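## Task

Stand the black and the yellow supplement bottles upright on the top of the two-door cabinet beside arm1, with each base fully on that top surface. At the end the tray must be empty and inside the arm3/arm4 room, away from the wall opening. The drink can must finish upright on the same furniture it starts on. A loaded tray rolls along one lane on its own and an empty one returns along the other. It is a failure if the black bottle, the yellow bottle or the drink can touches a roller lane while no gripper holds it. Anything held in place only by a robot at the end does not count. Release everything and move the arms away at the finish.

## Robot and tools

Setup. Four identical i2rt Big YAM arms, arm1 to arm4, each with six revolute joints, a two-finger gripper and a wrist camera. arm1 and arm2 share one room, arm3 and arm4 the other; a wall with an opening separates them, and a tray travels between rooms on roller lanes (loaded it rolls one way, empty it rolls back the other way). Fixed room cameras: cam_arm1_arm2 and cam_arm3_arm4. Wrist cameras: arm1_cam_wrist to arm4_cam_wrist. Reach is about 1.0 m from the joint1 axis. Occasionally a loose object gets a brief shove.

Frames. One scene frame, origin on the floor, +z up. The hand point lies midway between the fingertips; the hand z axis runs along the fingers and the fingers close along hand y. Foot poses are never printed. Camera calibration (K, distortion, T_world_to_cam) is given per camera and can be slightly off; wrist camera poses derive from reported joint angles.

execute_actions(actions, cameras). actions is a list holding one action or none (empty list = just report state and images). The action is an object keyed by robot name; under each name sits "joints", a map of absolute joint targets (not offsets). Any subset of keys may be given; every arm named starts together. Keys, units, ranges: joint1_rad -2.879..2.879 (rotation about the foot, positive counter-clockwise seen from above, 0 = direction the foot faces); joint2_rad 0..3.141 (shoulder, 0 = upper arm pointing back about level, increasing lifts it up then forward); joint3_rad 0..3.019 (elbow, 0 = folded); joint4_rad -1.692..1.57 (hand pitch, positive tips fingers up); joint5_rad -1.57..1.57 (hand yaw, positive toward the arm's right); joint6_rad -2.094..2.094 (hand roll, positive clockwise viewed from behind); gripper_m 0..0.093 metres of fingertip gap. Done tolerances: ±0.045, 0.14, 0.09, 0.055, 0.03, 0.035 rad and ±0.003 m. Omitted joints or arms may keep pushing toward earlier targets. An unknown key or out-of-range value rejects the whole call. cameras: list of camera names, null/omitted or ["all"] for all, [] for none. Joints move at different speeds, so the hand can sweep a wide arc between postures.

Results. Per-robot state includes joint_positions and joint torques (drive output with offsets and noise, nonzero in free air). The pictures line lists cameras in image order. joint_status per commanded joint: done, "off_target" (stopped short, may still push), "contact_stop" or "time_out" (holds where it stopped; a timed-out joint may keep a nearby target and keep pushing, listed under on_its_own), "not_followed" when a self/inter-arm clearance check blocked the arm's targets (shown with a "joint command not followed" line and a cause; the gripper part still runs, and the blocked targets may be retried later). on_its_own lists joints not commanded this call; "held at" gives the held target, not the position. Sending a joint its reported position relieves pushing. Tiny changes may not move a joint; loaded joints sag. MOTOR HOT appears from 85 °C; at 100 °C an OVER-TEMPERATURE FAULT drops that arm and its gripper, marked "limit_stop_at_motor_heat"; resend targets afterwards. If a call reports a stop, later motion calls in that reply are skipped.

Other tools. wait(seconds 0..10): no new command, returns state and images. zoom_image(camera, region [x0,y0,x1,y1] pixels, max 504x504) enlarges part of the latest full image. read_manual(section "licences") gives licence text only. finished_scene(scene) ends the current scene, reports success and gives the next task; irreversible, and replying without a tool call also ends things.

Cautions. The arms do not stop on contact and can push hard; sustained pushing overheats motors. Never let two robots press together (that ends the run); the clearance check ignores fingers, gripper housings and wrist cameras and can act late. Don't drop, slam or knock objects, and never let anything leave the work area or hit the floor. Keep the bottles and the can off the roller lanes unless gripped. Finish with grippers open and arms withdrawn.

Each tool is called after "Emit:" by a JSON object that holds its "name" and its "arguments", one argument or row to a line.

## Session

I'll start by looking at the current state and images.

Emit:
{"name": "execute_actions", "arguments": {
  "actions": []
}}

Scene clock: 0.00 s.
Joint torques (N m, as the arm reports them, + toward a larger angle): no reading
Motor temperatures (°C, as the motors report them): arm1=[21 21 20 20 22 22] | arm2=[21 21 22 22 20 21] | arm3=[20 19 20 21 21 21] | arm4=[22 21 23 21 22 22]
arm1.joint_positions: joint1_rad=+0.246 joint2_rad=+0.522 joint3_rad=+1.535 joint4_rad=-1.329 joint5_rad=-0.072 joint6_rad=+0.143 gripper_m=+0.094
arm1.joint_status: not commanded
arm1.hand: x=-1.1957 y=-0.4389 z=+1.5749 quat_wxyz=(-0.297, +0.617, -0.527, -0.503) (m; scene frame)
arm2.joint_positions: joint1_rad=-0.281 joint2_rad=+0.600 joint3_rad=+1.633 joint4_rad=-1.469 joint5_rad=-0.139 joint6_rad=+0.778 gripper_m=+0.094
arm2.joint_status: not commanded
arm2.hand: x=-1.6335 y=+0.1055 z=+1.5557 quat_wxyz=(-0.514, -0.407, -0.735, -0.174) (m; scene frame)
arm3.joint_positions: joint1_rad=-0.859 joint2_rad=+0.587 joint3_rad=+1.585 joint4_rad=-1.308 joint5_rad=-0.196 joint6_rad=+0.453 gripper_m=+0.094
arm3.joint_status: not commanded
arm3.hand: x=+1.2845 y=-0.4662 z=+1.5044 quat_wxyz=(-0.448, +0.159, -0.786, -0.396) (m; scene frame)
arm4.joint_positions: joint1_rad=-0.063 joint2_rad=+0.402 joint3_rad=+1.523 joint4_rad=-1.228 joint5_rad=-0.081 joint6_rad=+0.765 gripper_m=+0.094
arm4.joint_status: not commanded
arm4.hand: x=+1.6449 y=+0.1263 z=+1.5889 quat_wxyz=(+0.250, +0.688, -0.283, -0.620) (m; scene frame)
pictures: arm1_cam_wrist, arm2_cam_wrist, arm3_cam_wrist, arm4_cam_wrist, cam_arm1_arm2, cam_arm3_arm4
Images, in order (width x height): arm1_cam_wrist 504x504, arm2_cam_wrist 504x504, arm3_cam_wrist 504x504, arm4_cam_wrist 504x504, cam_arm1_arm2 896x504, cam_arm3_arm4 896x504.

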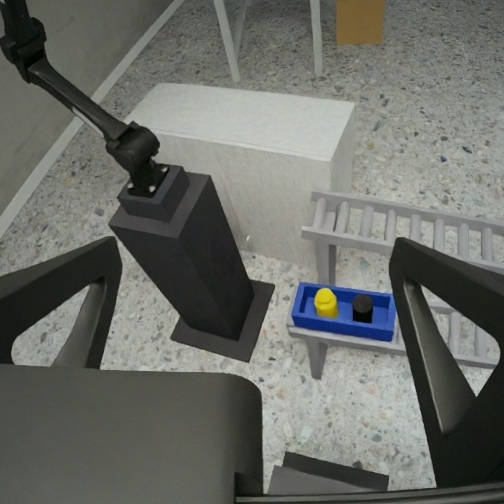

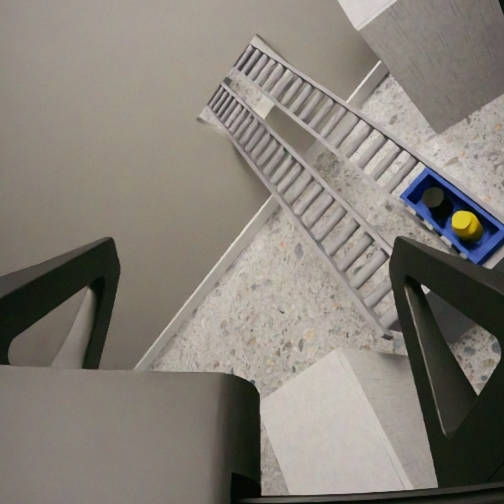

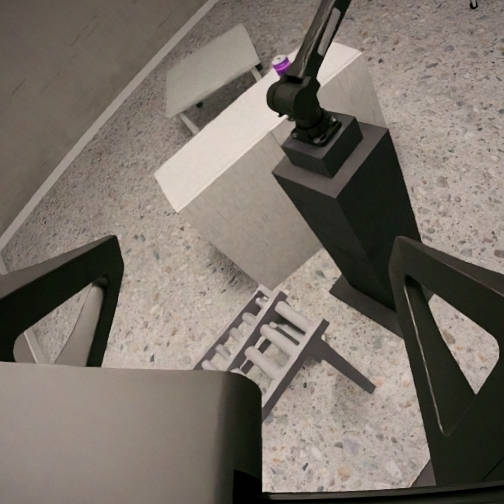

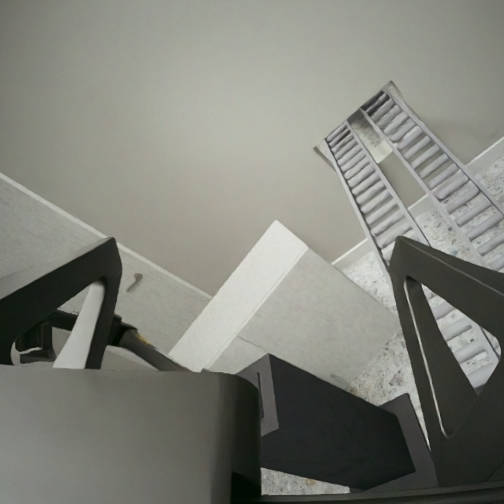

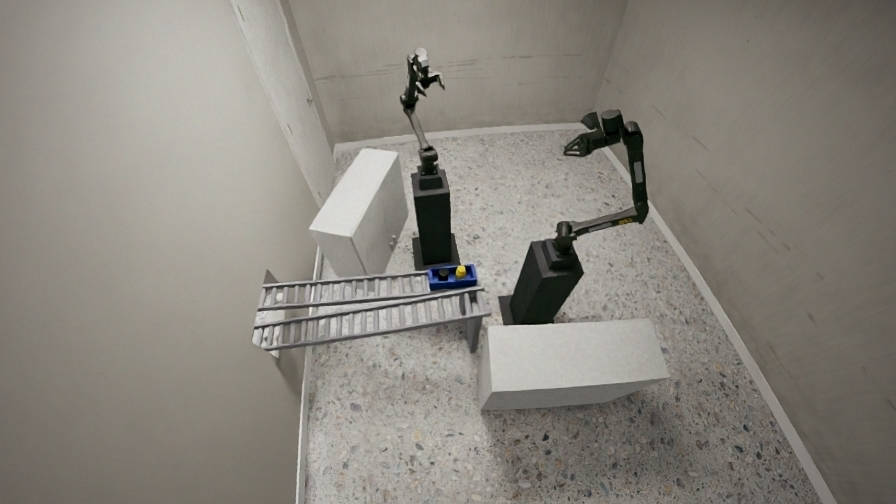

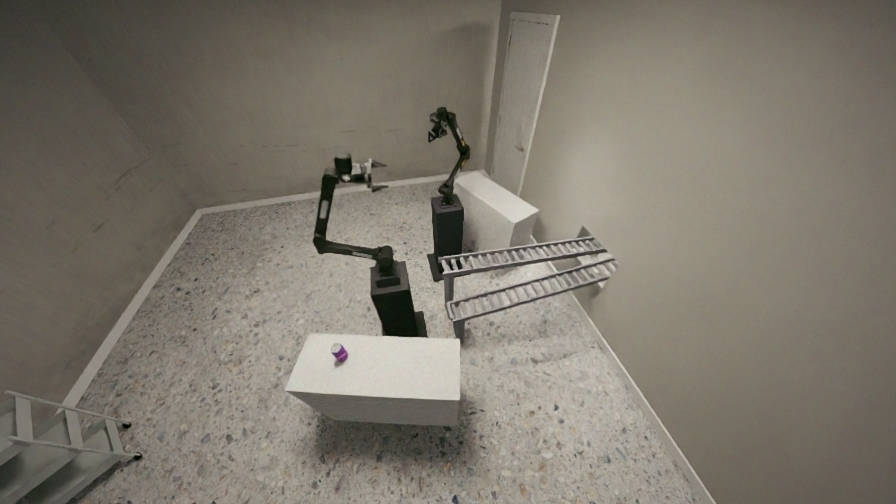

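Emit:
{"name": "zoom_image", "arguments": {
  "camera": "cam_arm1_arm2",
  "region": [300, 130, 600, 350]
}}

Emit:
{"name": "zoom_image", "arguments": {
  "camera": "arm1_cam_wrist",
  "region": [260, 180, 460, 380]
}}

Emit:
{"name": "zoom_image", "arguments": {
  "camera": "arm2_cam_wrist",
  "region": [330, 120, 504, 294]
}}

Region (300, 130, 600, 350) of cam_arm1_arm2's 896x504 image, scaled by 1.680, with more detail than that image has; it fills the top 370 rows of this view, and the rest is white.

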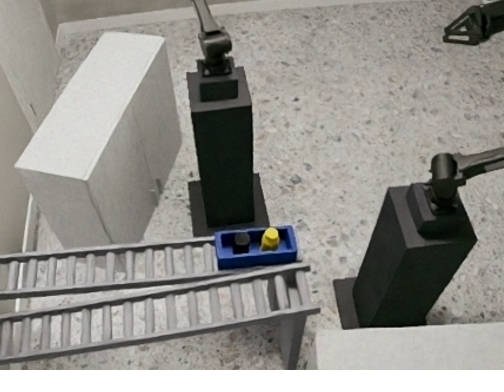

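Region (260, 180, 460, 380) of arm1_cam_wrist's 504x504 image, scaled by 2.520, with more detail than that image has.

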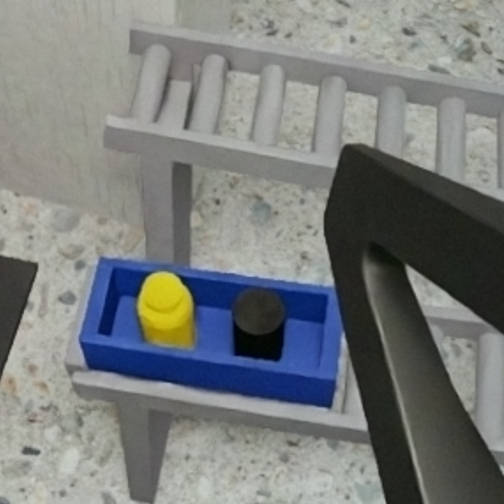

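Region (330, 120, 504, 294) of arm2_cam_wrist's 504x504 image, scaled by 2.897, with more detail than that image has.

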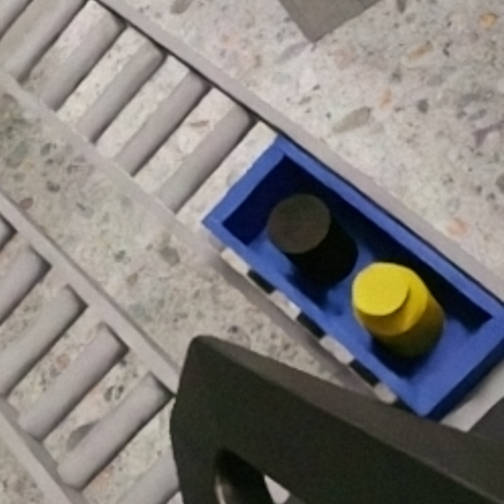

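Emit:
{"name": "execute_actions", "arguments": {
  "actions": [
    {"arm1": {"joints": {"joint1_rad": -0.014, "joint2_rad": 2.316, "joint3_rad": 1.716, "joint4_rad": -0.970, "joint5_rad": 0.0, "joint6_rad": 0.0, "gripper_m": 0.093}}, "arm2": {"joints": {"joint1_rad": 0.06, "joint2_rad": 0.923, "joint3_rad": 0.488, "joint4_rad": -0.465, "joint5_rad": 0.0, "joint6_rad": 0.0, "gripper_m": 0.093}}}
  ],
  "cameras": ["arm1_cam_wrist", "arm2_cam_wrist", "cam_arm1_arm2"]
}}

Scene clock: 115.70 s.
Joint torques (N m, as the arm reports them, + toward a larger angle): arm1=[  0.73 -19.86   9.37   0.29   0.22  -0.36] | arm2=[-1.01 -1.94  8.38  2.49  0.07 -0.03] | arm3=[-2.1   3.21  7.96  2.14 -0.13  0.03] | arm4=[0.24 6.37 7.04 2.22 0.11 0.06]
Motor temperatures (°C, as the motors report them): arm1=[21 22 27 21 22 22] | arm2=[21 21 26 22 20 21] | arm3=[20 19 29 21 21 21] | arm4=[22 22 28 21 22 22]
arm1.joint_positions: joint1_rad=-0.004 joint2_rad=+2.319 joint3_rad=+1.698 joint4_rad=-0.966 joint5_rad=-0.002 joint6_rad=+0.015 gripper_m=+0.093
arm1.joint_status: all done
arm1.hand: x=-1.1487 y=+0.0349 z=+0.8378 quat_wxyz=(+0.011, +0.703, -0.711, +0.007) (m; scene frame)
arm2.joint_positions: joint1_rad=+0.061 joint2_rad=+0.933 joint3_rad=+0.481 joint4_rad=-0.479 joint5_rad=-0.002 joint6_rad=+0.010 gripper_m=+0.093
arm2.joint_status: all done
arm2.hand: x=-1.4527 y=+0.1353 z=+1.0421 quat_wxyz=(-0.317, +0.003, -0.948, +0.001) (m; scene frame)
arm3.joint_positions: joint1_rad=-0.859 joint2_rad=+0.587 joint3_rad=+1.585 joint4_rad=-1.308 joint5_rad=-0.196 joint6_rad=+0.453 gripper_m=+0.094
arm3.joint_status: not commanded
arm3.hand: x=+1.2845 y=-0.4662 z=+1.5044 quat_wxyz=(-0.448, +0.159, -0.786, -0.396) (m; scene frame)
arm4.joint_positions: joint1_rad=-0.063 joint2_rad=+0.402 joint3_rad=+1.523 joint4_rad=-1.228 joint5_rad=-0.081 joint6_rad=+0.766 gripper_m=+0.094
arm4.joint_status: not commanded
arm4.hand: x=+1.6449 y=+0.1263 z=+1.5889 quat_wxyz=(+0.250, +0.687, -0.283, -0.620) (m; scene frame)
pictures: arm1_cam_wrist, arm2_cam_wrist, cam_arm1_arm2
camera_calibration (this result's frames):
arm1_cam_wrist: T_world_to_cam=[[0.999959, -0.00145989, 0.00896628, 1.13975], [-0.00653736, -0.800976, 0.598661, -0.471744], [0.0063078, -0.598694, -0.800953, 0.823466], [0, 0, 0, 1]] pos_world=[-1.14798, 0.116813, 0.931753]
arm2_cam_wrist: T_world_to_cam=[[0.00593774, -0.999982, 0.00107264, 0.140669], [-0.999891, -0.00595172, -0.013538, -1.43344], [0.0135441, -0.000992138, -0.999908, 1.18581], [0, 0, 0, 1]] pos_world=[-1.45018, 0.133312, 1.16614]
Images, in order (width x height): arm1_cam_wrist 504x504, arm2_cam_wrist 504x504, cam_arm1_arm2 896x504.

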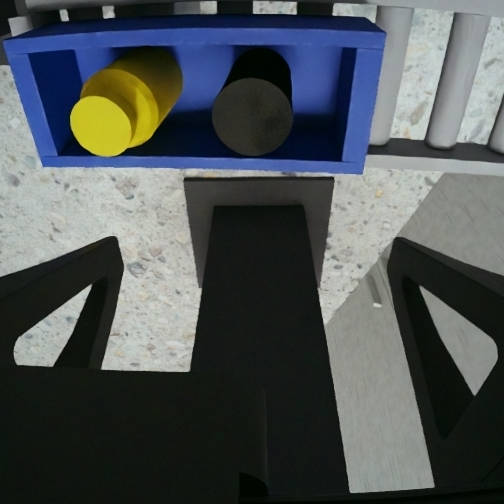

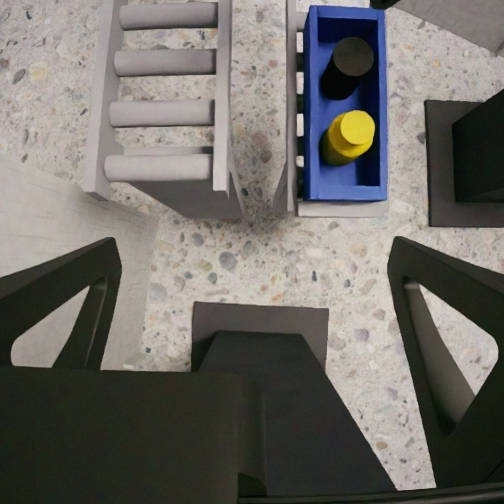

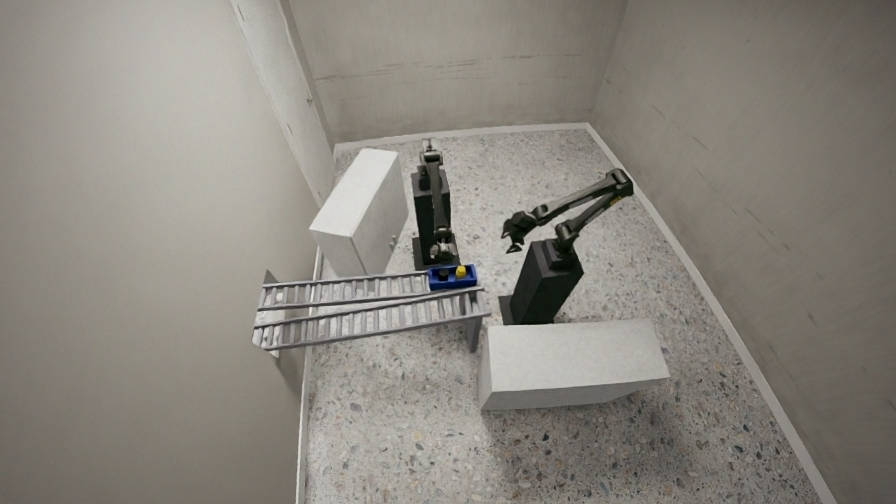

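Emit:
{"name": "zoom_image", "arguments": {
  "camera": "arm1_cam_wrist",
  "region": [0, 0, 420, 200]
}}

Emit:
{"name": "zoom_image", "arguments": {
  "camera": "arm2_cam_wrist",
  "region": [70, 0, 420, 240]
}}

Region (0, 0, 420, 200) of arm1_cam_wrist's 504x504 image, scaled by 1.200, with more detail than that image has; it fills the top 240 rows of this view, and the rest is white.

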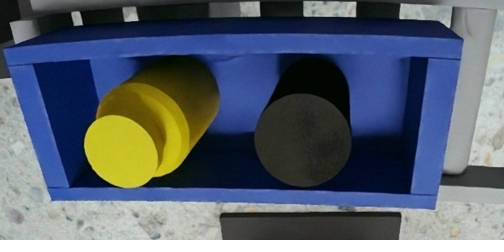

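Region (70, 0, 420, 240) of arm2_cam_wrist's 504x504 image, scaled by 1.440, with more detail than that image has; it fills the top 346 rows of this view, and the rest is white.

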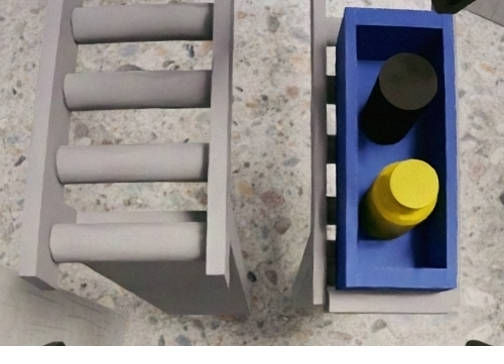

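Emit:
{"name": "execute_actions", "arguments": {
  "actions": [
    {"arm1": {"joints": {"joint2_rad": 2.528, "joint3_rad": 1.760, "joint4_rad": -0.778, "joint6_rad": -0.015}}, "arm3": {"joints": {"joint3_rad": 2.35}}, "arm4": {"joints": {"joint3_rad": 2.16}}}
  ],
  "cameras": ["arm1_cam_wrist", "arm2_cam_wrist"]
}}

Scene clock: 183.33 s.
Joint torques (N m, as the arm reports them, + toward a larger angle): arm1=[  0.87 -21.72   7.9    0.74   0.2   -0.34] | arm2=[-1.03 -1.94  8.39  2.5   0.07 -0.03] | arm3=[-1.83 11.53 -0.78  1.69 -0.09  0.07] | arm4=[-0.09 15.95 -0.59  1.79  0.09  0.09]
Motor temperatures (°C, as the motors report them): arm1=[21 32 29 20 22 22] | arm2=[21 22 29 22 20 21] | arm3=[20 20 30 21 21 21] | arm4=[22 22 29 21 22 22]
arm1.joint_positions: joint1_rad=-0.004 joint2_rad=+2.541 joint3_rad=+1.745 joint4_rad=-0.787 joint5_rad=-0.002 joint6_rad=+0.000 gripper_m=+0.093
arm1.joint_status: all done
arm1.hand: x=-1.1493 y=+0.0346 z=+0.7136 quat_wxyz=(+0.010, +0.708, -0.706, +0.006) (m; scene frame)
arm2.joint_positions: joint1_rad=+0.061 joint2_rad=+0.933 joint3_rad=+0.481 joint4_rad=-0.479 joint5_rad=-0.002 joint6_rad=+0.010 gripper_m=+0.093
arm2.joint_status: not commanded
arm2.hand: x=-1.4527 y=+0.1353 z=+1.0421 quat_wxyz=(-0.317, +0.003, -0.948, +0.001) (m; scene frame)
arm3.joint_positions: joint1_rad=-0.859 joint2_rad=+0.580 joint3_rad=+2.352 joint4_rad=-1.308 joint5_rad=-0.196 joint6_rad=+0.453 gripper_m=+0.094
arm3.joint_status: all done
arm3.hand: x=+1.0578 y=-0.6661 z=+1.7343 quat_wxyz=(-0.680, +0.146, -0.503, -0.514) (m; scene frame)
arm4.joint_positions: joint1_rad=-0.063 joint2_rad=+0.388 joint3_rad=+2.164 joint4_rad=-1.227 joint5_rad=-0.081 joint6_rad=+0.766 gripper_m=+0.094
arm4.joint_status: all done
arm4.hand: x=+1.9248 y=+0.1013 z=+1.7684 quat_wxyz=(+0.308, +0.459, -0.170, -0.816) (m; scene frame)
pictures: arm1_cam_wrist, arm2_cam_wrist
camera_calibration (this result's frames):
arm1_cam_wrist: T_world_to_cam=[[0.999869, 0.0137375, 0.00861132, 1.14103], [0.00591382, -0.803541, 0.59522, -0.380801], [0.0150964, -0.59509, -0.803517, 0.73568], [0, 0, 0, 1]] pos_world=[-1.14973, 0.116132, 0.807965]
arm2_cam_wrist: T_world_to_cam=[[0.00593774, -0.999982, 0.00107264, 0.140669], [-0.999891, -0.00595172, -0.013538, -1.43344], [0.0135441, -0.000992138, -0.999908, 1.18581], [0, 0, 0, 1]] pos_world=[-1.45018, 0.133312, 1.16614]
Images, in order (width x height): arm1_cam_wrist 504x504, arm2_cam_wrist 504x504.

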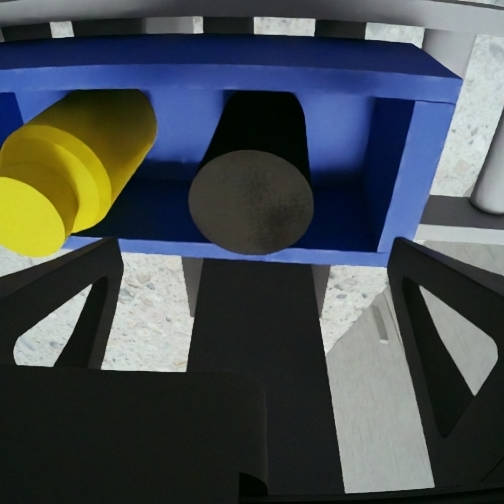

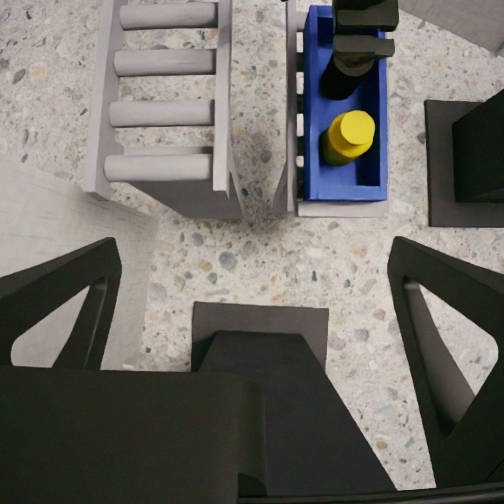

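Emit:
{"name": "execute_actions", "arguments": {
  "actions": [
    {"arm1": {"joints": {"joint2_rad": 2.690, "joint3_rad": 1.838, "joint4_rad": -0.671}}, "arm3": {"joints": {"joint2_rad": 1.2, "joint3_rad": 2.96}}, "arm4": {"joints": {"joint2_rad": 1.2, "joint3_rad": 2.96}}}
  ],
  "cameras": ["arm1_cam_wrist", "arm2_cam_wrist"]
}}

Scene clock: 199.50 s.
Joint torques (N m, as the arm reports them, + toward a larger angle): arm1=[  0.49 -21.35   7.34   0.66   0.18  -0.36] | arm2=[-1.05 -1.91  8.38  2.5   0.07 -0.02] | arm3=[-1.58  2.13 -0.35  1.94 -0.12  0.06] | arm4=[-0.04  3.56 -0.42  1.64  0.14  0.07]
Motor temperatures (°C, as the motors report them): arm1=[21 34 28 20 22 22] | arm2=[21 22 30 22 20 21] | arm3=[20 21 26 21 21 21] | arm4=[22 24 27 21 22 22]
arm1.joint_positions: joint1_rad=-0.004 joint2_rad=+2.697 joint3_rad=+1.826 joint4_rad=-0.676 joint5_rad=-0.002 joint6_rad=+0.000 gripper_m=+0.093
arm1.joint_status: all done
arm1.hand: x=-1.1496 y=+0.0418 z=+0.6380 quat_wxyz=(-0.003, +0.708, -0.706, -0.007) (m; scene frame)
arm2.joint_positions: joint1_rad=+0.061 joint2_rad=+0.933 joint3_rad=+0.481 joint4_rad=-0.479 joint5_rad=-0.002 joint6_rad=+0.010 gripper_m=+0.093
arm2.joint_status: not commanded
arm2.hand: x=-1.4527 y=+0.1353 z=+1.0421 quat_wxyz=(-0.317, +0.003, -0.948, +0.001) (m; scene frame)
arm3.joint_positions: joint1_rad=-0.859 joint2_rad=+1.198 joint3_rad=+2.962 joint4_rad=-1.307 joint5_rad=-0.196 joint6_rad=+0.453 gripper_m=+0.094
arm3.joint_status: all done
arm3.hand: x=+1.2149 y=-0.5313 z=+1.8491 quat_wxyz=(-0.678, +0.146, -0.506, -0.513) (m; scene frame)
arm4.joint_positions: joint1_rad=-0.063 joint2_rad=+1.195 joint3_rad=+2.963 joint4_rad=-1.223 joint5_rad=-0.081 joint6_rad=+0.766 gripper_m=+0.094
arm4.joint_status: all done
arm4.hand: x=+1.6730 y=+0.1238 z=+1.9392 quat_wxyz=(+0.308, +0.461, -0.171, -0.815) (m; scene frame)
pictures: arm1_cam_wrist, arm2_cam_wrist
camera_calibration (this result's frames):
arm1_cam_wrist: T_world_to_cam=[[0.999872, 0.0132612, 0.0089632, 1.14173], [0.00586509, -0.82458, 0.565714, -0.310397], [0.0148929, -0.565589, -0.824553, 0.691131], [0, 0, 0, 1]] pos_world=[-1.15006, 0.119808, 0.735236]
arm2_cam_wrist: T_world_to_cam=[[0.00593774, -0.999982, 0.00107264, 0.140669], [-0.999891, -0.00595172, -0.013538, -1.43344], [0.0135441, -0.000992138, -0.999908, 1.18581], [0, 0, 0, 1]] pos_world=[-1.45018, 0.133312, 1.16614]
Images, in order (width x height): arm1_cam_wrist 504x504, arm2_cam_wrist 504x504.

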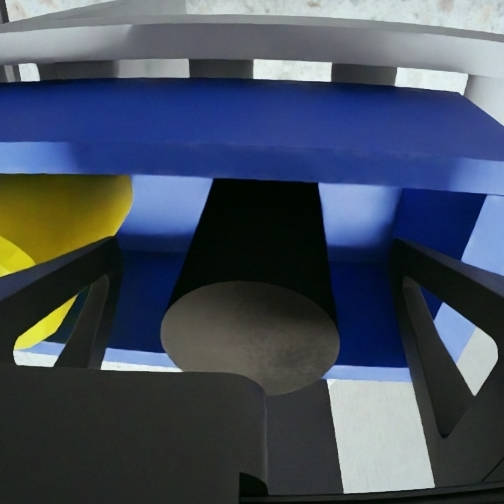

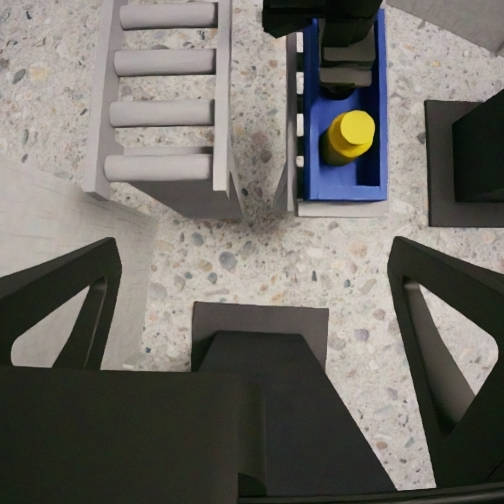

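Emit:
{"name": "execute_actions", "arguments": {
  "actions": [
    {"arm1": {"joints": {"joint2_rad": 2.708}}}
  ],
  "cameras": ["arm1_cam_wrist"]
}}

Scene clock: 205.70 s.
Joint torques (N m, as the arm reports them, + toward a larger angle): arm1=[  0.91 -20.33   7.37   0.68   0.18  -0.36] | arm2=[-1.05 -1.95  8.39  2.49  0.07 -0.03] | arm3=[-1.1   2.6  -0.31  2.02 -0.04 -0.01] | arm4=[ 0.11  4.02 -0.46  1.7   0.11  0.04]
Motor temperatures (°C, as the motors report them): arm1=[21 34 28 20 22 22] | arm2=[21 22 30 22 20 21] | arm3=[20 21 26 21 21 21] | arm4=[22 23 26 21 22 22]
arm1.joint_positions: joint1_rad=-0.004 joint2_rad=+2.697 joint3_rad=+1.826 joint4_rad=-0.676 joint5_rad=-0.002 joint6_rad=+0.000 gripper_m=+0.093
arm1.joint_status: all done
arm1.hand: x=-1.1496 y=+0.0418 z=+0.6380 quat_wxyz=(-0.003, +0.708, -0.706, -0.007) (m; scene frame)
arm2.joint_positions: joint1_rad=+0.061 joint2_rad=+0.933 joint3_rad=+0.481 joint4_rad=-0.479 joint5_rad=-0.002 joint6_rad=+0.010 gripper_m=+0.093
arm2.joint_status: not commanded
arm2.hand: x=-1.4527 y=+0.1353 z=+1.0421 quat_wxyz=(-0.317, +0.003, -0.948, +0.001) (m; scene frame)
arm3.joint_positions: joint1_rad=-0.859 joint2_rad=+1.198 joint3_rad=+2.962 joint4_rad=-1.307 joint5_rad=-0.196 joint6_rad=+0.453 gripper_m=+0.094
arm3.joint_status: not commanded
arm3.hand: x=+1.2149 y=-0.5313 z=+1.8491 quat_wxyz=(-0.678, +0.146, -0.506, -0.513) (m; scene frame)
arm4.joint_positions: joint1_rad=-0.063 joint2_rad=+1.195 joint3_rad=+2.963 joint4_rad=-1.223 joint5_rad=-0.081 joint6_rad=+0.766 gripper_m=+0.094
arm4.joint_status: not commanded
arm4.hand: x=+1.6730 y=+0.1238 z=+1.9392 quat_wxyz=(+0.308, +0.461, -0.171, -0.815) (m; scene frame)
pictures: arm1_cam_wrist
camera_calibration (this result's frames):
arm1_cam_wrist: T_world_to_cam=[[0.999872, 0.0132612, 0.0089632, 1.14173], [0.00586509, -0.82458, 0.565714, -0.310397], [0.0148929, -0.565589, -0.824553, 0.691131], [0, 0, 0, 1]] pos_world=[-1.15006, 0.119808, 0.735236]
Images, in order (width x height): arm1_cam_wrist 504x504.

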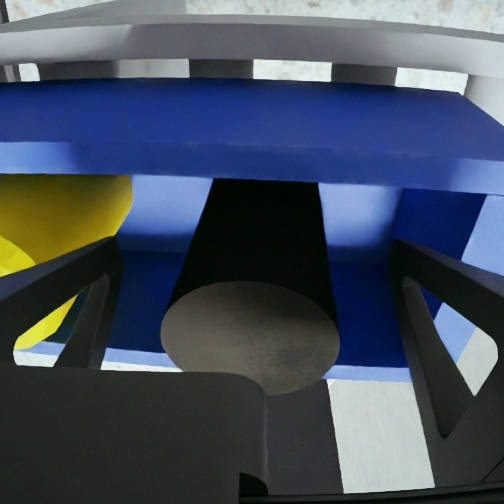

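Emit:
{"name": "execute_actions", "arguments": {
  "actions": [
    {"arm1": {"joints": {"joint2_rad": 2.728}}}
  ],
  "cameras": ["arm1_cam_wrist"]
}}

Scene clock: 209.93 s.
Joint torques (N m, as the arm reports them, + toward a larger angle): arm1=[  0.51 -19.55   7.21   0.68   0.16  -0.34] | arm2=[-1.05 -1.91  8.4   2.5   0.08 -0.03] | arm3=[-1.75  3.57 -0.26  1.96 -0.11  0.1 ] | arm4=[ 0.2   3.18 -0.36  1.6   0.14  0.09]
Motor temperatures (°C, as the motors report them): arm1=[21 34 27 20 22 22] | arm2=[21 22 30 22 20 21] | arm3=[20 20 25 21 21 21] | arm4=[22 23 26 21 22 22]
arm1.joint_positions: joint1_rad=-0.004 joint2_rad=+2.706 joint3_rad=+1.826 joint4_rad=-0.676 joint5_rad=-0.002 joint6_rad=+0.000 gripper_m=+0.093
arm1.joint_status: all done
arm1.hand: x=-1.1496 y=+0.0378 z=+0.6326 quat_wxyz=(+0.000, +0.708, -0.706, -0.004) (m; scene frame)
arm2.joint_positions: joint1_rad=+0.061 joint2_rad=+0.933 joint3_rad=+0.481 joint4_rad=-0.479 joint5_rad=-0.002 joint6_rad=+0.010 gripper_m=+0.093
arm2.joint_status: not commanded
arm2.hand: x=-1.4527 y=+0.1353 z=+1.0421 quat_wxyz=(-0.317, +0.003, -0.948, +0.001) (m; scene frame)
arm3.joint_positions: joint1_rad=-0.859 joint2_rad=+1.198 joint3_rad=+2.962 joint4_rad=-1.307 joint5_rad=-0.196 joint6_rad=+0.453 gripper_m=+0.094
arm3.joint_status: not commanded
arm3.hand: x=+1.2149 y=-0.5313 z=+1.8491 quat_wxyz=(-0.678, +0.146, -0.506, -0.513) (m; scene frame)
arm4.joint_positions: joint1_rad=-0.063 joint2_rad=+1.195 joint3_rad=+2.963 joint4_rad=-1.223 joint5_rad=-0.081 joint6_rad=+0.766 gripper_m=+0.094
arm4.joint_status: not commanded
arm4.hand: x=+1.6730 y=+0.1238 z=+1.9392 quat_wxyz=(+0.308, +0.461, -0.171, -0.815) (m; scene frame)
pictures: arm1_cam_wrist
camera_calibration (this result's frames):
arm1_cam_wrist: T_world_to_cam=[[0.999871, 0.0133777, 0.0088796, 1.14189], [0.00587756, -0.819585, 0.572927, -0.315296], [0.014942, -0.572801, -0.819558, 0.68163], [0, 0, 0, 1]] pos_world=[-1.15008, 0.116751, 0.729138]
Images, in order (width x height): arm1_cam_wrist 504x504.

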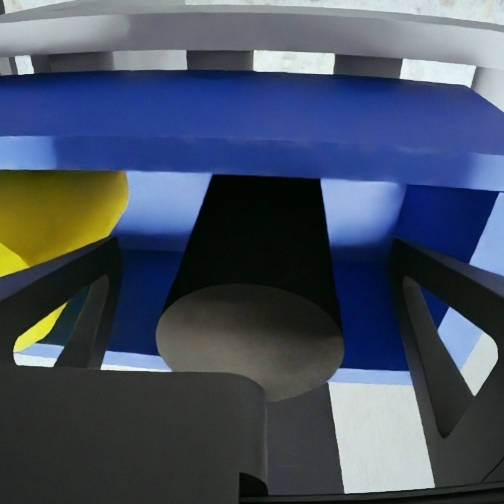

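Emit:
{"name": "execute_actions", "arguments": {
  "actions": [
    {"arm1": {"joints": {"joint2_rad": 2.712, "gripper_m": 0.03}}}
  ],
  "cameras": ["arm1_cam_wrist"]
}}

Scene clock: 213.40 s.
Joint torques (N m, as the arm reports them, + toward a larger angle): arm1=[  0.82 -20.81   7.28   0.56   0.17  -0.37] | arm2=[-1.01 -1.93  8.4   2.49  0.07 -0.02] | arm3=[-1.16  3.37 -0.58  1.8  -0.09  0.06] | arm4=[-0.46  3.68 -0.48  1.67  0.1   0.08]
Motor temperatures (°C, as the motors report them): arm1=[21 34 27 20 22 22] | arm2=[21 22 30 22 20 21] | arm3=[20 20 25 21 21 21] | arm4=[22 23 26 21 22 22]
arm1.joint_positions: joint1_rad=-0.004 joint2_rad=+2.706 joint3_rad=+1.826 joint4_rad=-0.676 joint5_rad=-0.001 joint6_rad=-0.001 gripper_m=+0.056
arm1.joint_status: gripper_m off_target (ended at +0.056, target +0.030); the others done
arm1.hand: x=-1.1495 y=+0.0378 z=+0.6326 quat_wxyz=(+0.000, +0.709, -0.706, -0.004) (m; scene frame)
arm2.joint_positions: joint1_rad=+0.061 joint2_rad=+0.933 joint3_rad=+0.481 joint4_rad=-0.479 joint5_rad=-0.002 joint6_rad=+0.010 gripper_m=+0.093
arm2.joint_status: not commanded
arm2.hand: x=-1.4527 y=+0.1353 z=+1.0421 quat_wxyz=(-0.317, +0.003, -0.948, +0.001) (m; scene frame)
arm3.joint_positions: joint1_rad=-0.859 joint2_rad=+1.198 joint3_rad=+2.962 joint4_rad=-1.307 joint5_rad=-0.196 joint6_rad=+0.453 gripper_m=+0.094
arm3.joint_status: not commanded
arm3.hand: x=+1.2149 y=-0.5313 z=+1.8491 quat_wxyz=(-0.678, +0.146, -0.506, -0.513) (m; scene frame)
arm4.joint_positions: joint1_rad=-0.063 joint2_rad=+1.195 joint3_rad=+2.963 joint4_rad=-1.223 joint5_rad=-0.081 joint6_rad=+0.766 gripper_m=+0.094
arm4.joint_status: not commanded
arm4.hand: x=+1.6730 y=+0.1238 z=+1.9392 quat_wxyz=(+0.308, +0.461, -0.171, -0.815) (m; scene frame)
pictures: arm1_cam_wrist
camera_calibration (this result's frames):
arm1_cam_wrist: T_world_to_cam=[[0.999854, 0.0141362, 0.00964681, 1.14123], [0.00605976, -0.819585, 0.572926, -0.315086], [0.0160054, -0.572784, -0.81955, 0.682844], [0, 0, 0, 1]] pos_world=[-1.15008, 0.11675, 0.729137]
Images, in order (width x height): arm1_cam_wrist 504x504.

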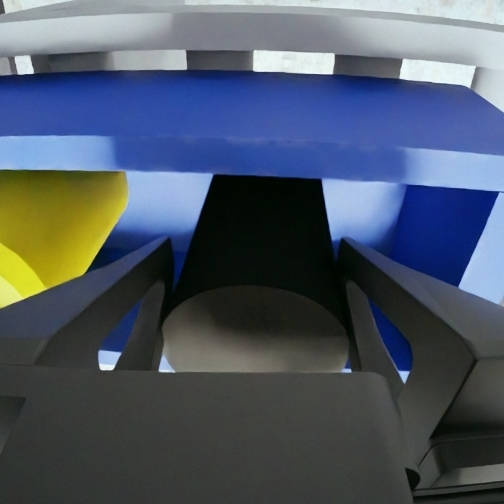

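Emit:
{"name": "execute_actions", "arguments": {
  "actions": [
    {"arm1": {"joints": {"joint2_rad": 2.612, "joint3_rad": 1.789, "joint4_rad": -0.725}}}
  ],
  "cameras": ["arm1_cam_wrist", "arm2_cam_wrist"]
}}

Scene clock: 228.87 s.
Joint torques (N m, as the arm reports them, + toward a larger angle): arm1=[  1.1  -21.61   7.13   0.25   0.16  -0.35] | arm2=[-1.05 -1.94  8.39  2.5   0.07 -0.03] | arm3=[-1.78  3.28 -0.22  1.78 -0.13  0.02] | arm4=[-0.28  3.79 -0.46  1.54  0.12  0.09]
Motor temperatures (°C, as the motors report them): arm1=[21 35 27 20 22 22] | arm2=[21 22 30 22 20 21] | arm3=[20 20 24 21 21 21] | arm4=[22 22 26 21 22 22]
arm1.joint_positions: joint1_rad=-0.004 joint2_rad=+2.625 joint3_rad=+1.782 joint4_rad=-0.717 joint5_rad=-0.001 joint6_rad=-0.001 gripper_m=+0.056
arm1.joint_status: all done
arm1.hand: x=-1.1493 y=+0.0385 z=+0.6712 quat_wxyz=(+0.002, +0.709, -0.706, -0.002) (m; scene frame)
arm2.joint_positions: joint1_rad=+0.061 joint2_rad=+0.933 joint3_rad=+0.481 joint4_rad=-0.479 joint5_rad=-0.002 joint6_rad=+0.010 gripper_m=+0.093
arm2.joint_status: not commanded
arm2.hand: x=-1.4527 y=+0.1353 z=+1.0421 quat_wxyz=(-0.317, +0.003, -0.948, +0.001) (m; scene frame)
arm3.joint_positions: joint1_rad=-0.859 joint2_rad=+1.198 joint3_rad=+2.962 joint4_rad=-1.307 joint5_rad=-0.196 joint6_rad=+0.453 gripper_m=+0.094
arm3.joint_status: not commanded
arm3.hand: x=+1.2149 y=-0.5313 z=+1.8491 quat_wxyz=(-0.678, +0.146, -0.506, -0.513) (m; scene frame)
arm4.joint_positions: joint1_rad=-0.063 joint2_rad=+1.195 joint3_rad=+2.963 joint4_rad=-1.223 joint5_rad=-0.081 joint6_rad=+0.766 gripper_m=+0.094
arm4.joint_status: not commanded
arm4.hand: x=+1.6730 y=+0.1238 z=+1.9392 quat_wxyz=(+0.308, +0.461, -0.171, -0.815) (m; scene frame)
pictures: arm1_cam_wrist, arm2_cam_wrist
camera_calibration (this result's frames):
arm1_cam_wrist: T_world_to_cam=[[0.999853, 0.0142108, 0.00959136, 1.14071], [0.00606714, -0.816513, 0.577295, -0.3397], [0.0160353, -0.577152, -0.816479, 0.712928], [0, 0, 0, 1]] pos_world=[-1.14992, 0.117888, 0.767257]
arm2_cam_wrist: T_world_to_cam=[[0.00593774, -0.999982, 0.00107264, 0.140669], [-0.999891, -0.00595172, -0.013538, -1.43344], [0.0135441, -0.000992138, -0.999908, 1.18581], [0, 0, 0, 1]] pos_world=[-1.45018, 0.133312, 1.16614]
Images, in order (width x height): arm1_cam_wrist 504x504, arm2_cam_wrist 504x504.

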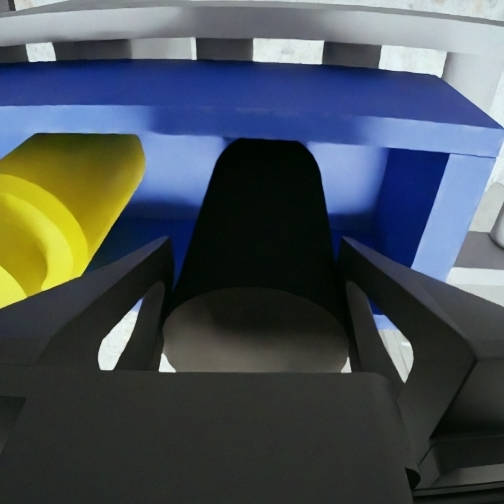

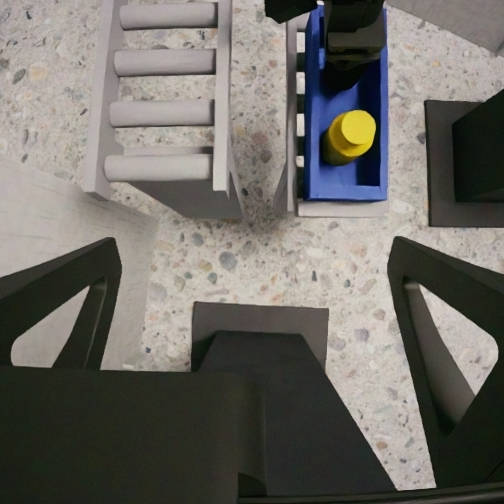

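Bottle is lifting cleanly. Next small lift to clear the tray rim.

Emit:
{"name": "execute_actions", "arguments": {
  "actions": [
    {"arm1": {"joints": {"joint2_rad": 2.515, "joint3_rad": 1.748, "joint4_rad": -0.780}}}
  ],
  "cameras": ["arm1_cam_wrist"]
}}

Scene clock: 232.10 s.
Joint torques (N m, as the arm reports them, + toward a larger angle): arm1=[  0.72 -20.66   7.74   0.26   0.16  -0.33] | arm2=[-1.03 -1.94  8.39  2.49  0.07 -0.02] | arm3=[-1.53  2.77 -0.32  1.86 -0.08  0.08] | arm4=[-0.04  3.55 -0.41  1.63  0.14  0.03]
Motor temperatures (°C, as the motors report them): arm1=[21 35 27 20 22 22] | arm2=[21 22 30 22 20 21] | arm3=[20 20 24 21 21 21] | arm4=[22 22 26 21 22 22]
arm1.joint_positions: joint1_rad=-0.004 joint2_rad=+2.522 joint3_rad=+1.739 joint4_rad=-0.772 joint5_rad=-0.001 joint6_rad=-0.001 gripper_m=+0.056
arm1.joint_status: all done
arm1.hand: x=-1.1491 y=+0.0417 z=+0.7236 quat_wxyz=(+0.000, +0.709, -0.706, -0.004) (m; scene frame)
arm2.joint_positions: joint1_rad=+0.061 joint2_rad=+0.933 joint3_rad=+0.481 joint4_rad=-0.479 joint5_rad=-0.002 joint6_rad=+0.010 gripper_m=+0.093
arm2.joint_status: not commanded
arm2.hand: x=-1.4527 y=+0.1353 z=+1.0421 quat_wxyz=(-0.317, +0.003, -0.948, +0.001) (m; scene frame)
arm3.joint_positions: joint1_rad=-0.859 joint2_rad=+1.198 joint3_rad=+2.962 joint4_rad=-1.307 joint5_rad=-0.196 joint6_rad=+0.453 gripper_m=+0.094
arm3.joint_status: not commanded
arm3.hand: x=+1.2149 y=-0.5313 z=+1.8491 quat_wxyz=(-0.678, +0.146, -0.506, -0.513) (m; scene frame)
arm4.joint_positions: joint1_rad=-0.063 joint2_rad=+1.195 joint3_rad=+2.963 joint4_rad=-1.223 joint5_rad=-0.081 joint6_rad=+0.766 gripper_m=+0.094
arm4.joint_status: not commanded
arm4.hand: x=+1.6730 y=+0.1238 z=+1.9392 quat_wxyz=(+0.308, +0.461, -0.171, -0.815) (m; scene frame)
pictures: arm1_cam_wrist
camera_calibration (this result's frames):
arm1_cam_wrist: T_world_to_cam=[[0.999854, 0.0141415, 0.00964286, 1.13991], [0.00606029, -0.819366, 0.573239, -0.364306], [0.0160075, -0.573096, -0.819332, 0.759498], [0, 0, 0, 1]] pos_world=[-1.1497, 0.120646, 0.820123]
Images, in order (width x height): arm1_cam_wrist 504x504.

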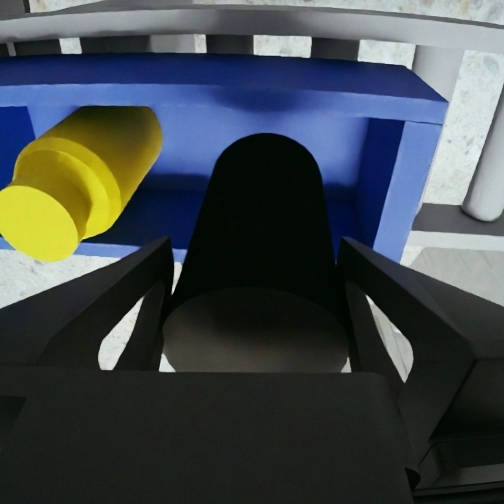

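Emit:
{"name": "execute_actions", "arguments": {
  "actions": [
    {"arm1": {"joints": {"joint1_rad": -0.55, "joint2_rad": 2.2, "joint3_rad": 1.62, "joint4_rad": -0.97}}}
  ],
  "cameras": []
}}

Emit:
{"name": "execute_actions", "arguments": {
  "actions": [
    {"arm1": {"joints": {"joint1_rad": -1.88, "joint2_rad": 1.90, "joint3_rad": 1.19, "joint4_rad": -0.86}}}
  ],
  "cameras": ["arm1_cam_wrist", "cam_arm1_arm2"]
}}

Scene clock: 266.00 s.
Joint torques (N m, as the arm reports them, + toward a larger angle): arm1=[  0.51 -18.87   8.64   0.29   0.14  -0.35] | arm2=[-1.06 -1.95  8.39  2.5   0.07 -0.03] | arm3=[-1.22  3.87 -0.5   1.86 -0.06  0.09] | arm4=[ 0.25  3.88 -0.51  1.58  0.09  0.04]
Motor temperatures (°C, as the motors report them): arm1=[21 37 28 20 22 22] | arm2=[21 22 31 22 20 21] | arm3=[20 20 24 21 21 21] | arm4=[22 22 26 21 22 22]
arm1.joint_positions: joint1_rad=-0.543 joint2_rad=+2.201 joint3_rad=+1.613 joint4_rad=-0.962 joint5_rad=+0.000 joint6_rad=-0.001 gripper_m=+0.056
arm1.joint_status: all done
arm1.hand: x=-0.8283 y=-0.0649 z=+0.8825 quat_wxyz=(-0.005, +0.496, -0.868, -0.002) (m; scene frame)
arm2.joint_positions: joint1_rad=+0.061 joint2_rad=+0.933 joint3_rad=+0.481 joint4_rad=-0.479 joint5_rad=-0.002 joint6_rad=+0.010 gripper_m=+0.093
arm2.joint_status: not commanded
arm2.hand: x=-1.4527 y=+0.1353 z=+1.0421 quat_wxyz=(-0.317, +0.003, -0.948, +0.001) (m; scene frame)
arm3.joint_positions: joint1_rad=-0.859 joint2_rad=+1.198 joint3_rad=+2.962 joint4_rad=-1.307 joint5_rad=-0.196 joint6_rad=+0.453 gripper_m=+0.094
arm3.joint_status: not commanded
arm3.hand: x=+1.2149 y=-0.5313 z=+1.8491 quat_wxyz=(-0.678, +0.146, -0.506, -0.513) (m; scene frame)
arm4.joint_positions: joint1_rad=-0.063 joint2_rad=+1.195 joint3_rad=+2.963 joint4_rad=-1.223 joint5_rad=-0.081 joint6_rad=+0.766 gripper_m=+0.094
arm4.joint_status: not commanded
arm4.hand: x=+1.6730 y=+0.1238 z=+1.9392 quat_wxyz=(+0.308, +0.461, -0.171, -0.815) (m; scene frame)
pictures: none
No camera images: the call's "cameras" was empty. Leave "cameras" out to get every camera's image.

Scene clock: 267.73 s.
Joint torques (N m, as the arm reports them, + toward a larger angle): arm1=[  2.1  -14.36   7.59   0.25   0.05  -0.33] | arm2=[-1.05 -1.95  8.4   2.49  0.07 -0.03] | arm3=[-0.58  2.96 -0.53  1.92 -0.11  0.07] | arm4=[ 0.11  3.65 -0.4   1.62  0.11  0.06]
Motor temperatures (°C, as the motors report them): arm1=[21 37 28 20 22 22] | arm2=[21 22 31 22 20 21] | arm3=[20 20 24 21 21 21] | arm4=[22 22 26 21 22 22]
arm1.joint_positions: joint1_rad=-1.886 joint2_rad=+1.900 joint3_rad=+1.189 joint4_rad=-0.857 joint5_rad=+0.002 joint6_rad=-0.002 gripper_m=+0.056
arm1.joint_status: all done
arm1.hand: x=-0.6709 y=-0.7516 z=+0.9218 quat_wxyz=(+0.000, -0.152, -0.988, +0.006) (m; scene frame)
arm2.joint_positions: joint1_rad=+0.061 joint2_rad=+0.933 joint3_rad=+0.481 joint4_rad=-0.479 joint5_rad=-0.002 joint6_rad=+0.010 gripper_m=+0.093
arm2.joint_status: not commanded
arm2.hand: x=-1.4527 y=+0.1353 z=+1.0421 quat_wxyz=(-0.317, +0.003, -0.948, +0.001) (m; scene frame)
arm3.joint_positions: joint1_rad=-0.859 joint2_rad=+1.198 joint3_rad=+2.962 joint4_rad=-1.307 joint5_rad=-0.196 joint6_rad=+0.453 gripper_m=+0.094
arm3.joint_status: not commanded
arm3.hand: x=+1.2149 y=-0.5313 z=+1.8491 quat_wxyz=(-0.678, +0.146, -0.506, -0.513) (m; scene frame)
arm4.joint_positions: joint1_rad=-0.063 joint2_rad=+1.195 joint3_rad=+2.963 joint4_rad=-1.223 joint5_rad=-0.081 joint6_rad=+0.766 gripper_m=+0.094
arm4.joint_status: not commanded
arm4.hand: x=+1.6730 y=+0.1238 z=+1.9392 quat_wxyz=(+0.308, +0.461, -0.171, -0.815) (m; scene frame)
pictures: arm1_cam_wrist, cam_arm1_arm2
camera_calibration (this result's frames):
arm1_cam_wrist: T_world_to_cam=[[-0.290904, -0.956361, 0.0273744, -0.940687], [-0.777522, 0.252985, 0.575724, -0.852802], [-0.557525, 0.146196, -0.817186, 0.613412], [0, 0, 0, 1]] pos_world=[-0.594729, -0.773569, 1.018]
Images, in order (width x height): arm1_cam_wrist 504x504, cam_arm1_arm2 896x504.

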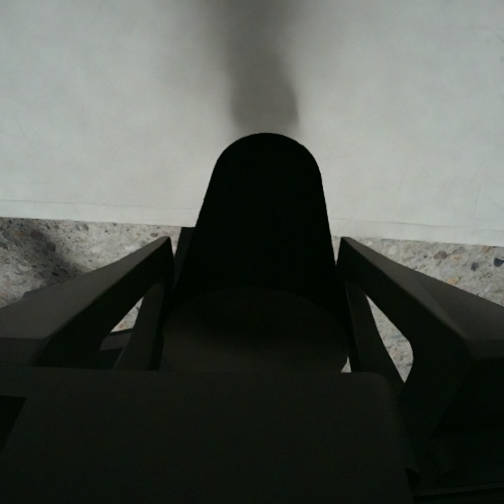

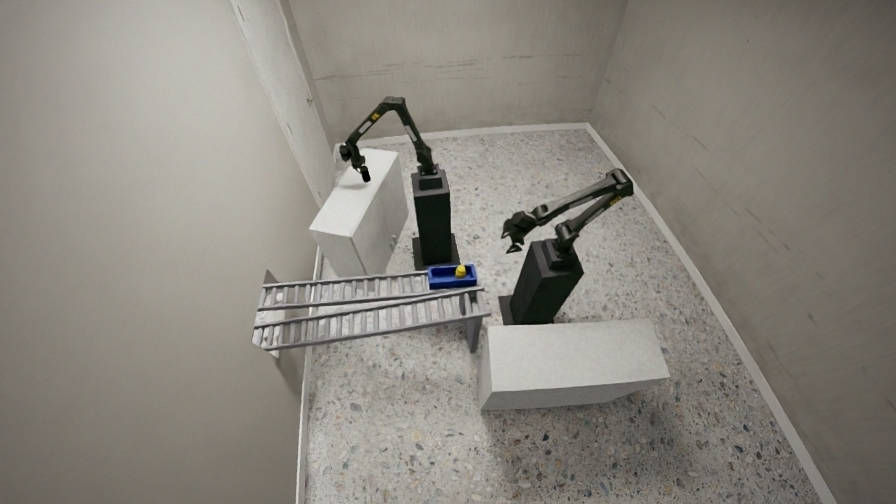

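Emit:
{"name": "execute_actions", "arguments": {
  "actions": [
    {"arm1": {"joints": {"joint2_rad": 2.105, "joint3_rad": 1.358, "joint4_rad": -0.80}}}
  ],
  "cameras": ["arm1_cam_wrist", "cam_arm1_arm2"]
}}

Scene clock: 276.47 s.
Joint torques (N m, as the arm reports them, + toward a larger angle): arm1=[  1.87 -15.91   9.26   0.52   0.07  -0.34] | arm2=[-1.02 -1.92  8.39  2.5   0.07 -0.02] | arm3=[-0.95  3.09 -0.39  1.92 -0.08 -0.02] | arm4=[-0.38  3.61 -0.47  1.62  0.1   0.06]
Motor temperatures (°C, as the motors report them): arm1=[21 35 28 20 22 22] | arm2=[21 22 31 22 20 21] | arm3=[20 20 24 21 21 21] | arm4=[22 22 25 21 22 22]
arm1.joint_positions: joint1_rad=-1.886 joint2_rad=+2.102 joint3_rad=+1.332 joint4_rad=-0.801 joint5_rad=+0.002 joint6_rad=-0.003 gripper_m=+0.055
arm1.joint_status: all done
arm1.hand: x=-0.6256 y=-0.7671 z=+0.8607 quat_wxyz=(+0.001, -0.152, -0.988, +0.006) (m; scene frame)
arm2.joint_positions: joint1_rad=+0.061 joint2_rad=+0.933 joint3_rad=+0.481 joint4_rad=-0.479 joint5_rad=-0.002 joint6_rad=+0.010 gripper_m=+0.093
arm2.joint_status: not commanded
arm2.hand: x=-1.4527 y=+0.1353 z=+1.0421 quat_wxyz=(-0.317, +0.003, -0.948, +0.001) (m; scene frame)
arm3.joint_positions: joint1_rad=-0.859 joint2_rad=+1.198 joint3_rad=+2.962 joint4_rad=-1.307 joint5_rad=-0.196 joint6_rad=+0.453 gripper_m=+0.094
arm3.joint_status: not commanded
arm3.hand: x=+1.2149 y=-0.5313 z=+1.8491 quat_wxyz=(-0.678, +0.146, -0.506, -0.513) (m; scene frame)
arm4.joint_positions: joint1_rad=-0.063 joint2_rad=+1.195 joint3_rad=+2.963 joint4_rad=-1.223 joint5_rad=-0.081 joint6_rad=+0.766 gripper_m=+0.094
arm4.joint_status: not commanded
arm4.hand: x=+1.6730 y=+0.1238 z=+1.9392 quat_wxyz=(+0.308, +0.461, -0.171, -0.815) (m; scene frame)
pictures: arm1_cam_wrist, cam_arm1_arm2
camera_calibration (this result's frames):
arm1_cam_wrist: T_world_to_cam=[[-0.290862, -0.956374, 0.027344, -0.940597], [-0.776046, 0.252542, 0.577906, -0.779849], [-0.5596, 0.146871, -0.815645, 0.588906], [0, 0, 0, 1]] pos_world=[-0.54923, -0.789112, 0.956737]
Images, in order (width x height): arm1_cam_wrist 504x504, cam_arm1_arm2 896x504.

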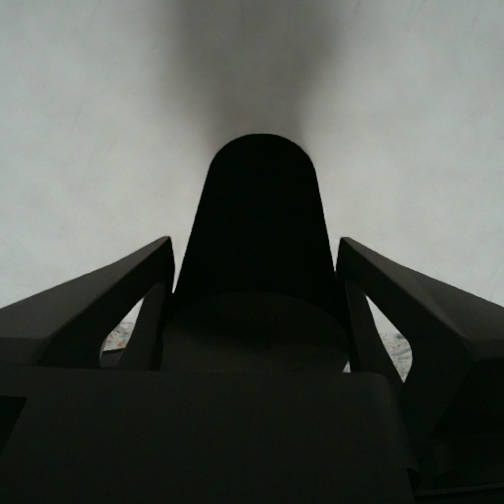

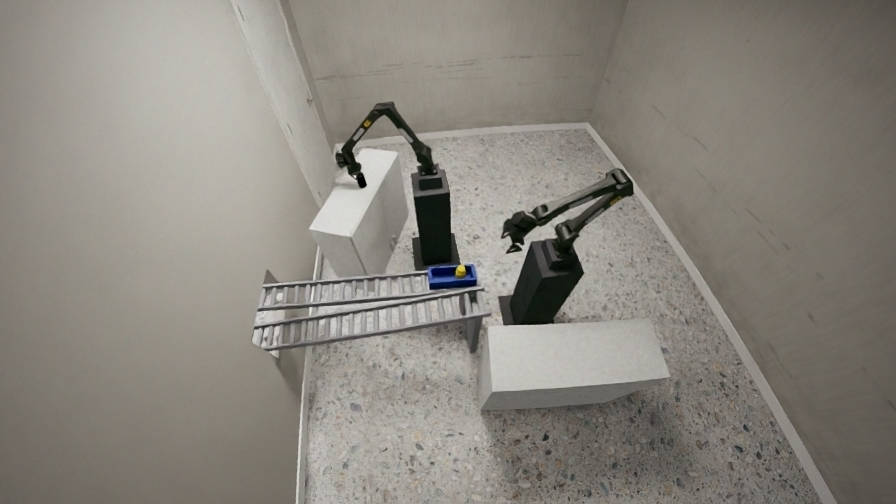

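Emit:
{"name": "zoom_image", "arguments": {
  "camera": "arm1_cam_wrist",
  "region": [80, 260, 430, 400]
}}

Emit:
{"name": "zoom_image", "arguments": {
  "camera": "cam_arm1_arm2",
  "region": [300, 130, 420, 250]
}}

Region (80, 260, 430, 400) of arm1_cam_wrist's 504x504 image, scaled by 1.440, with more detail than that image has; it fills the top 202 rows of this view, and the rest is white.

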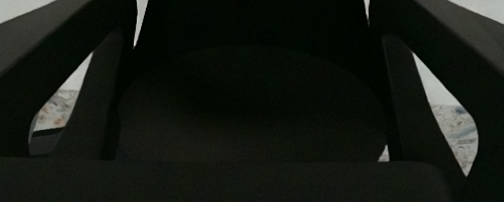

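Region (300, 130, 420, 250) of cam_arm1_arm2's 896x504 image, scaled by 4.200, with more detail than that image has.

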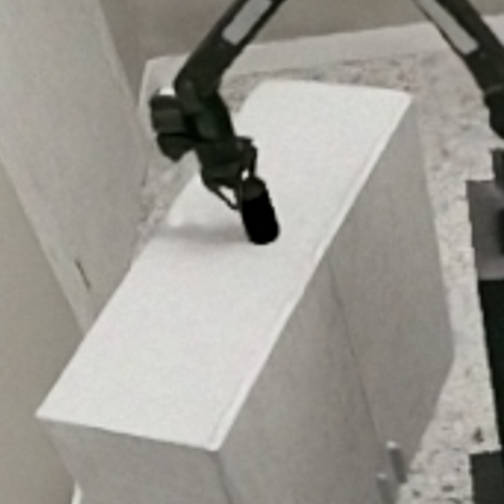

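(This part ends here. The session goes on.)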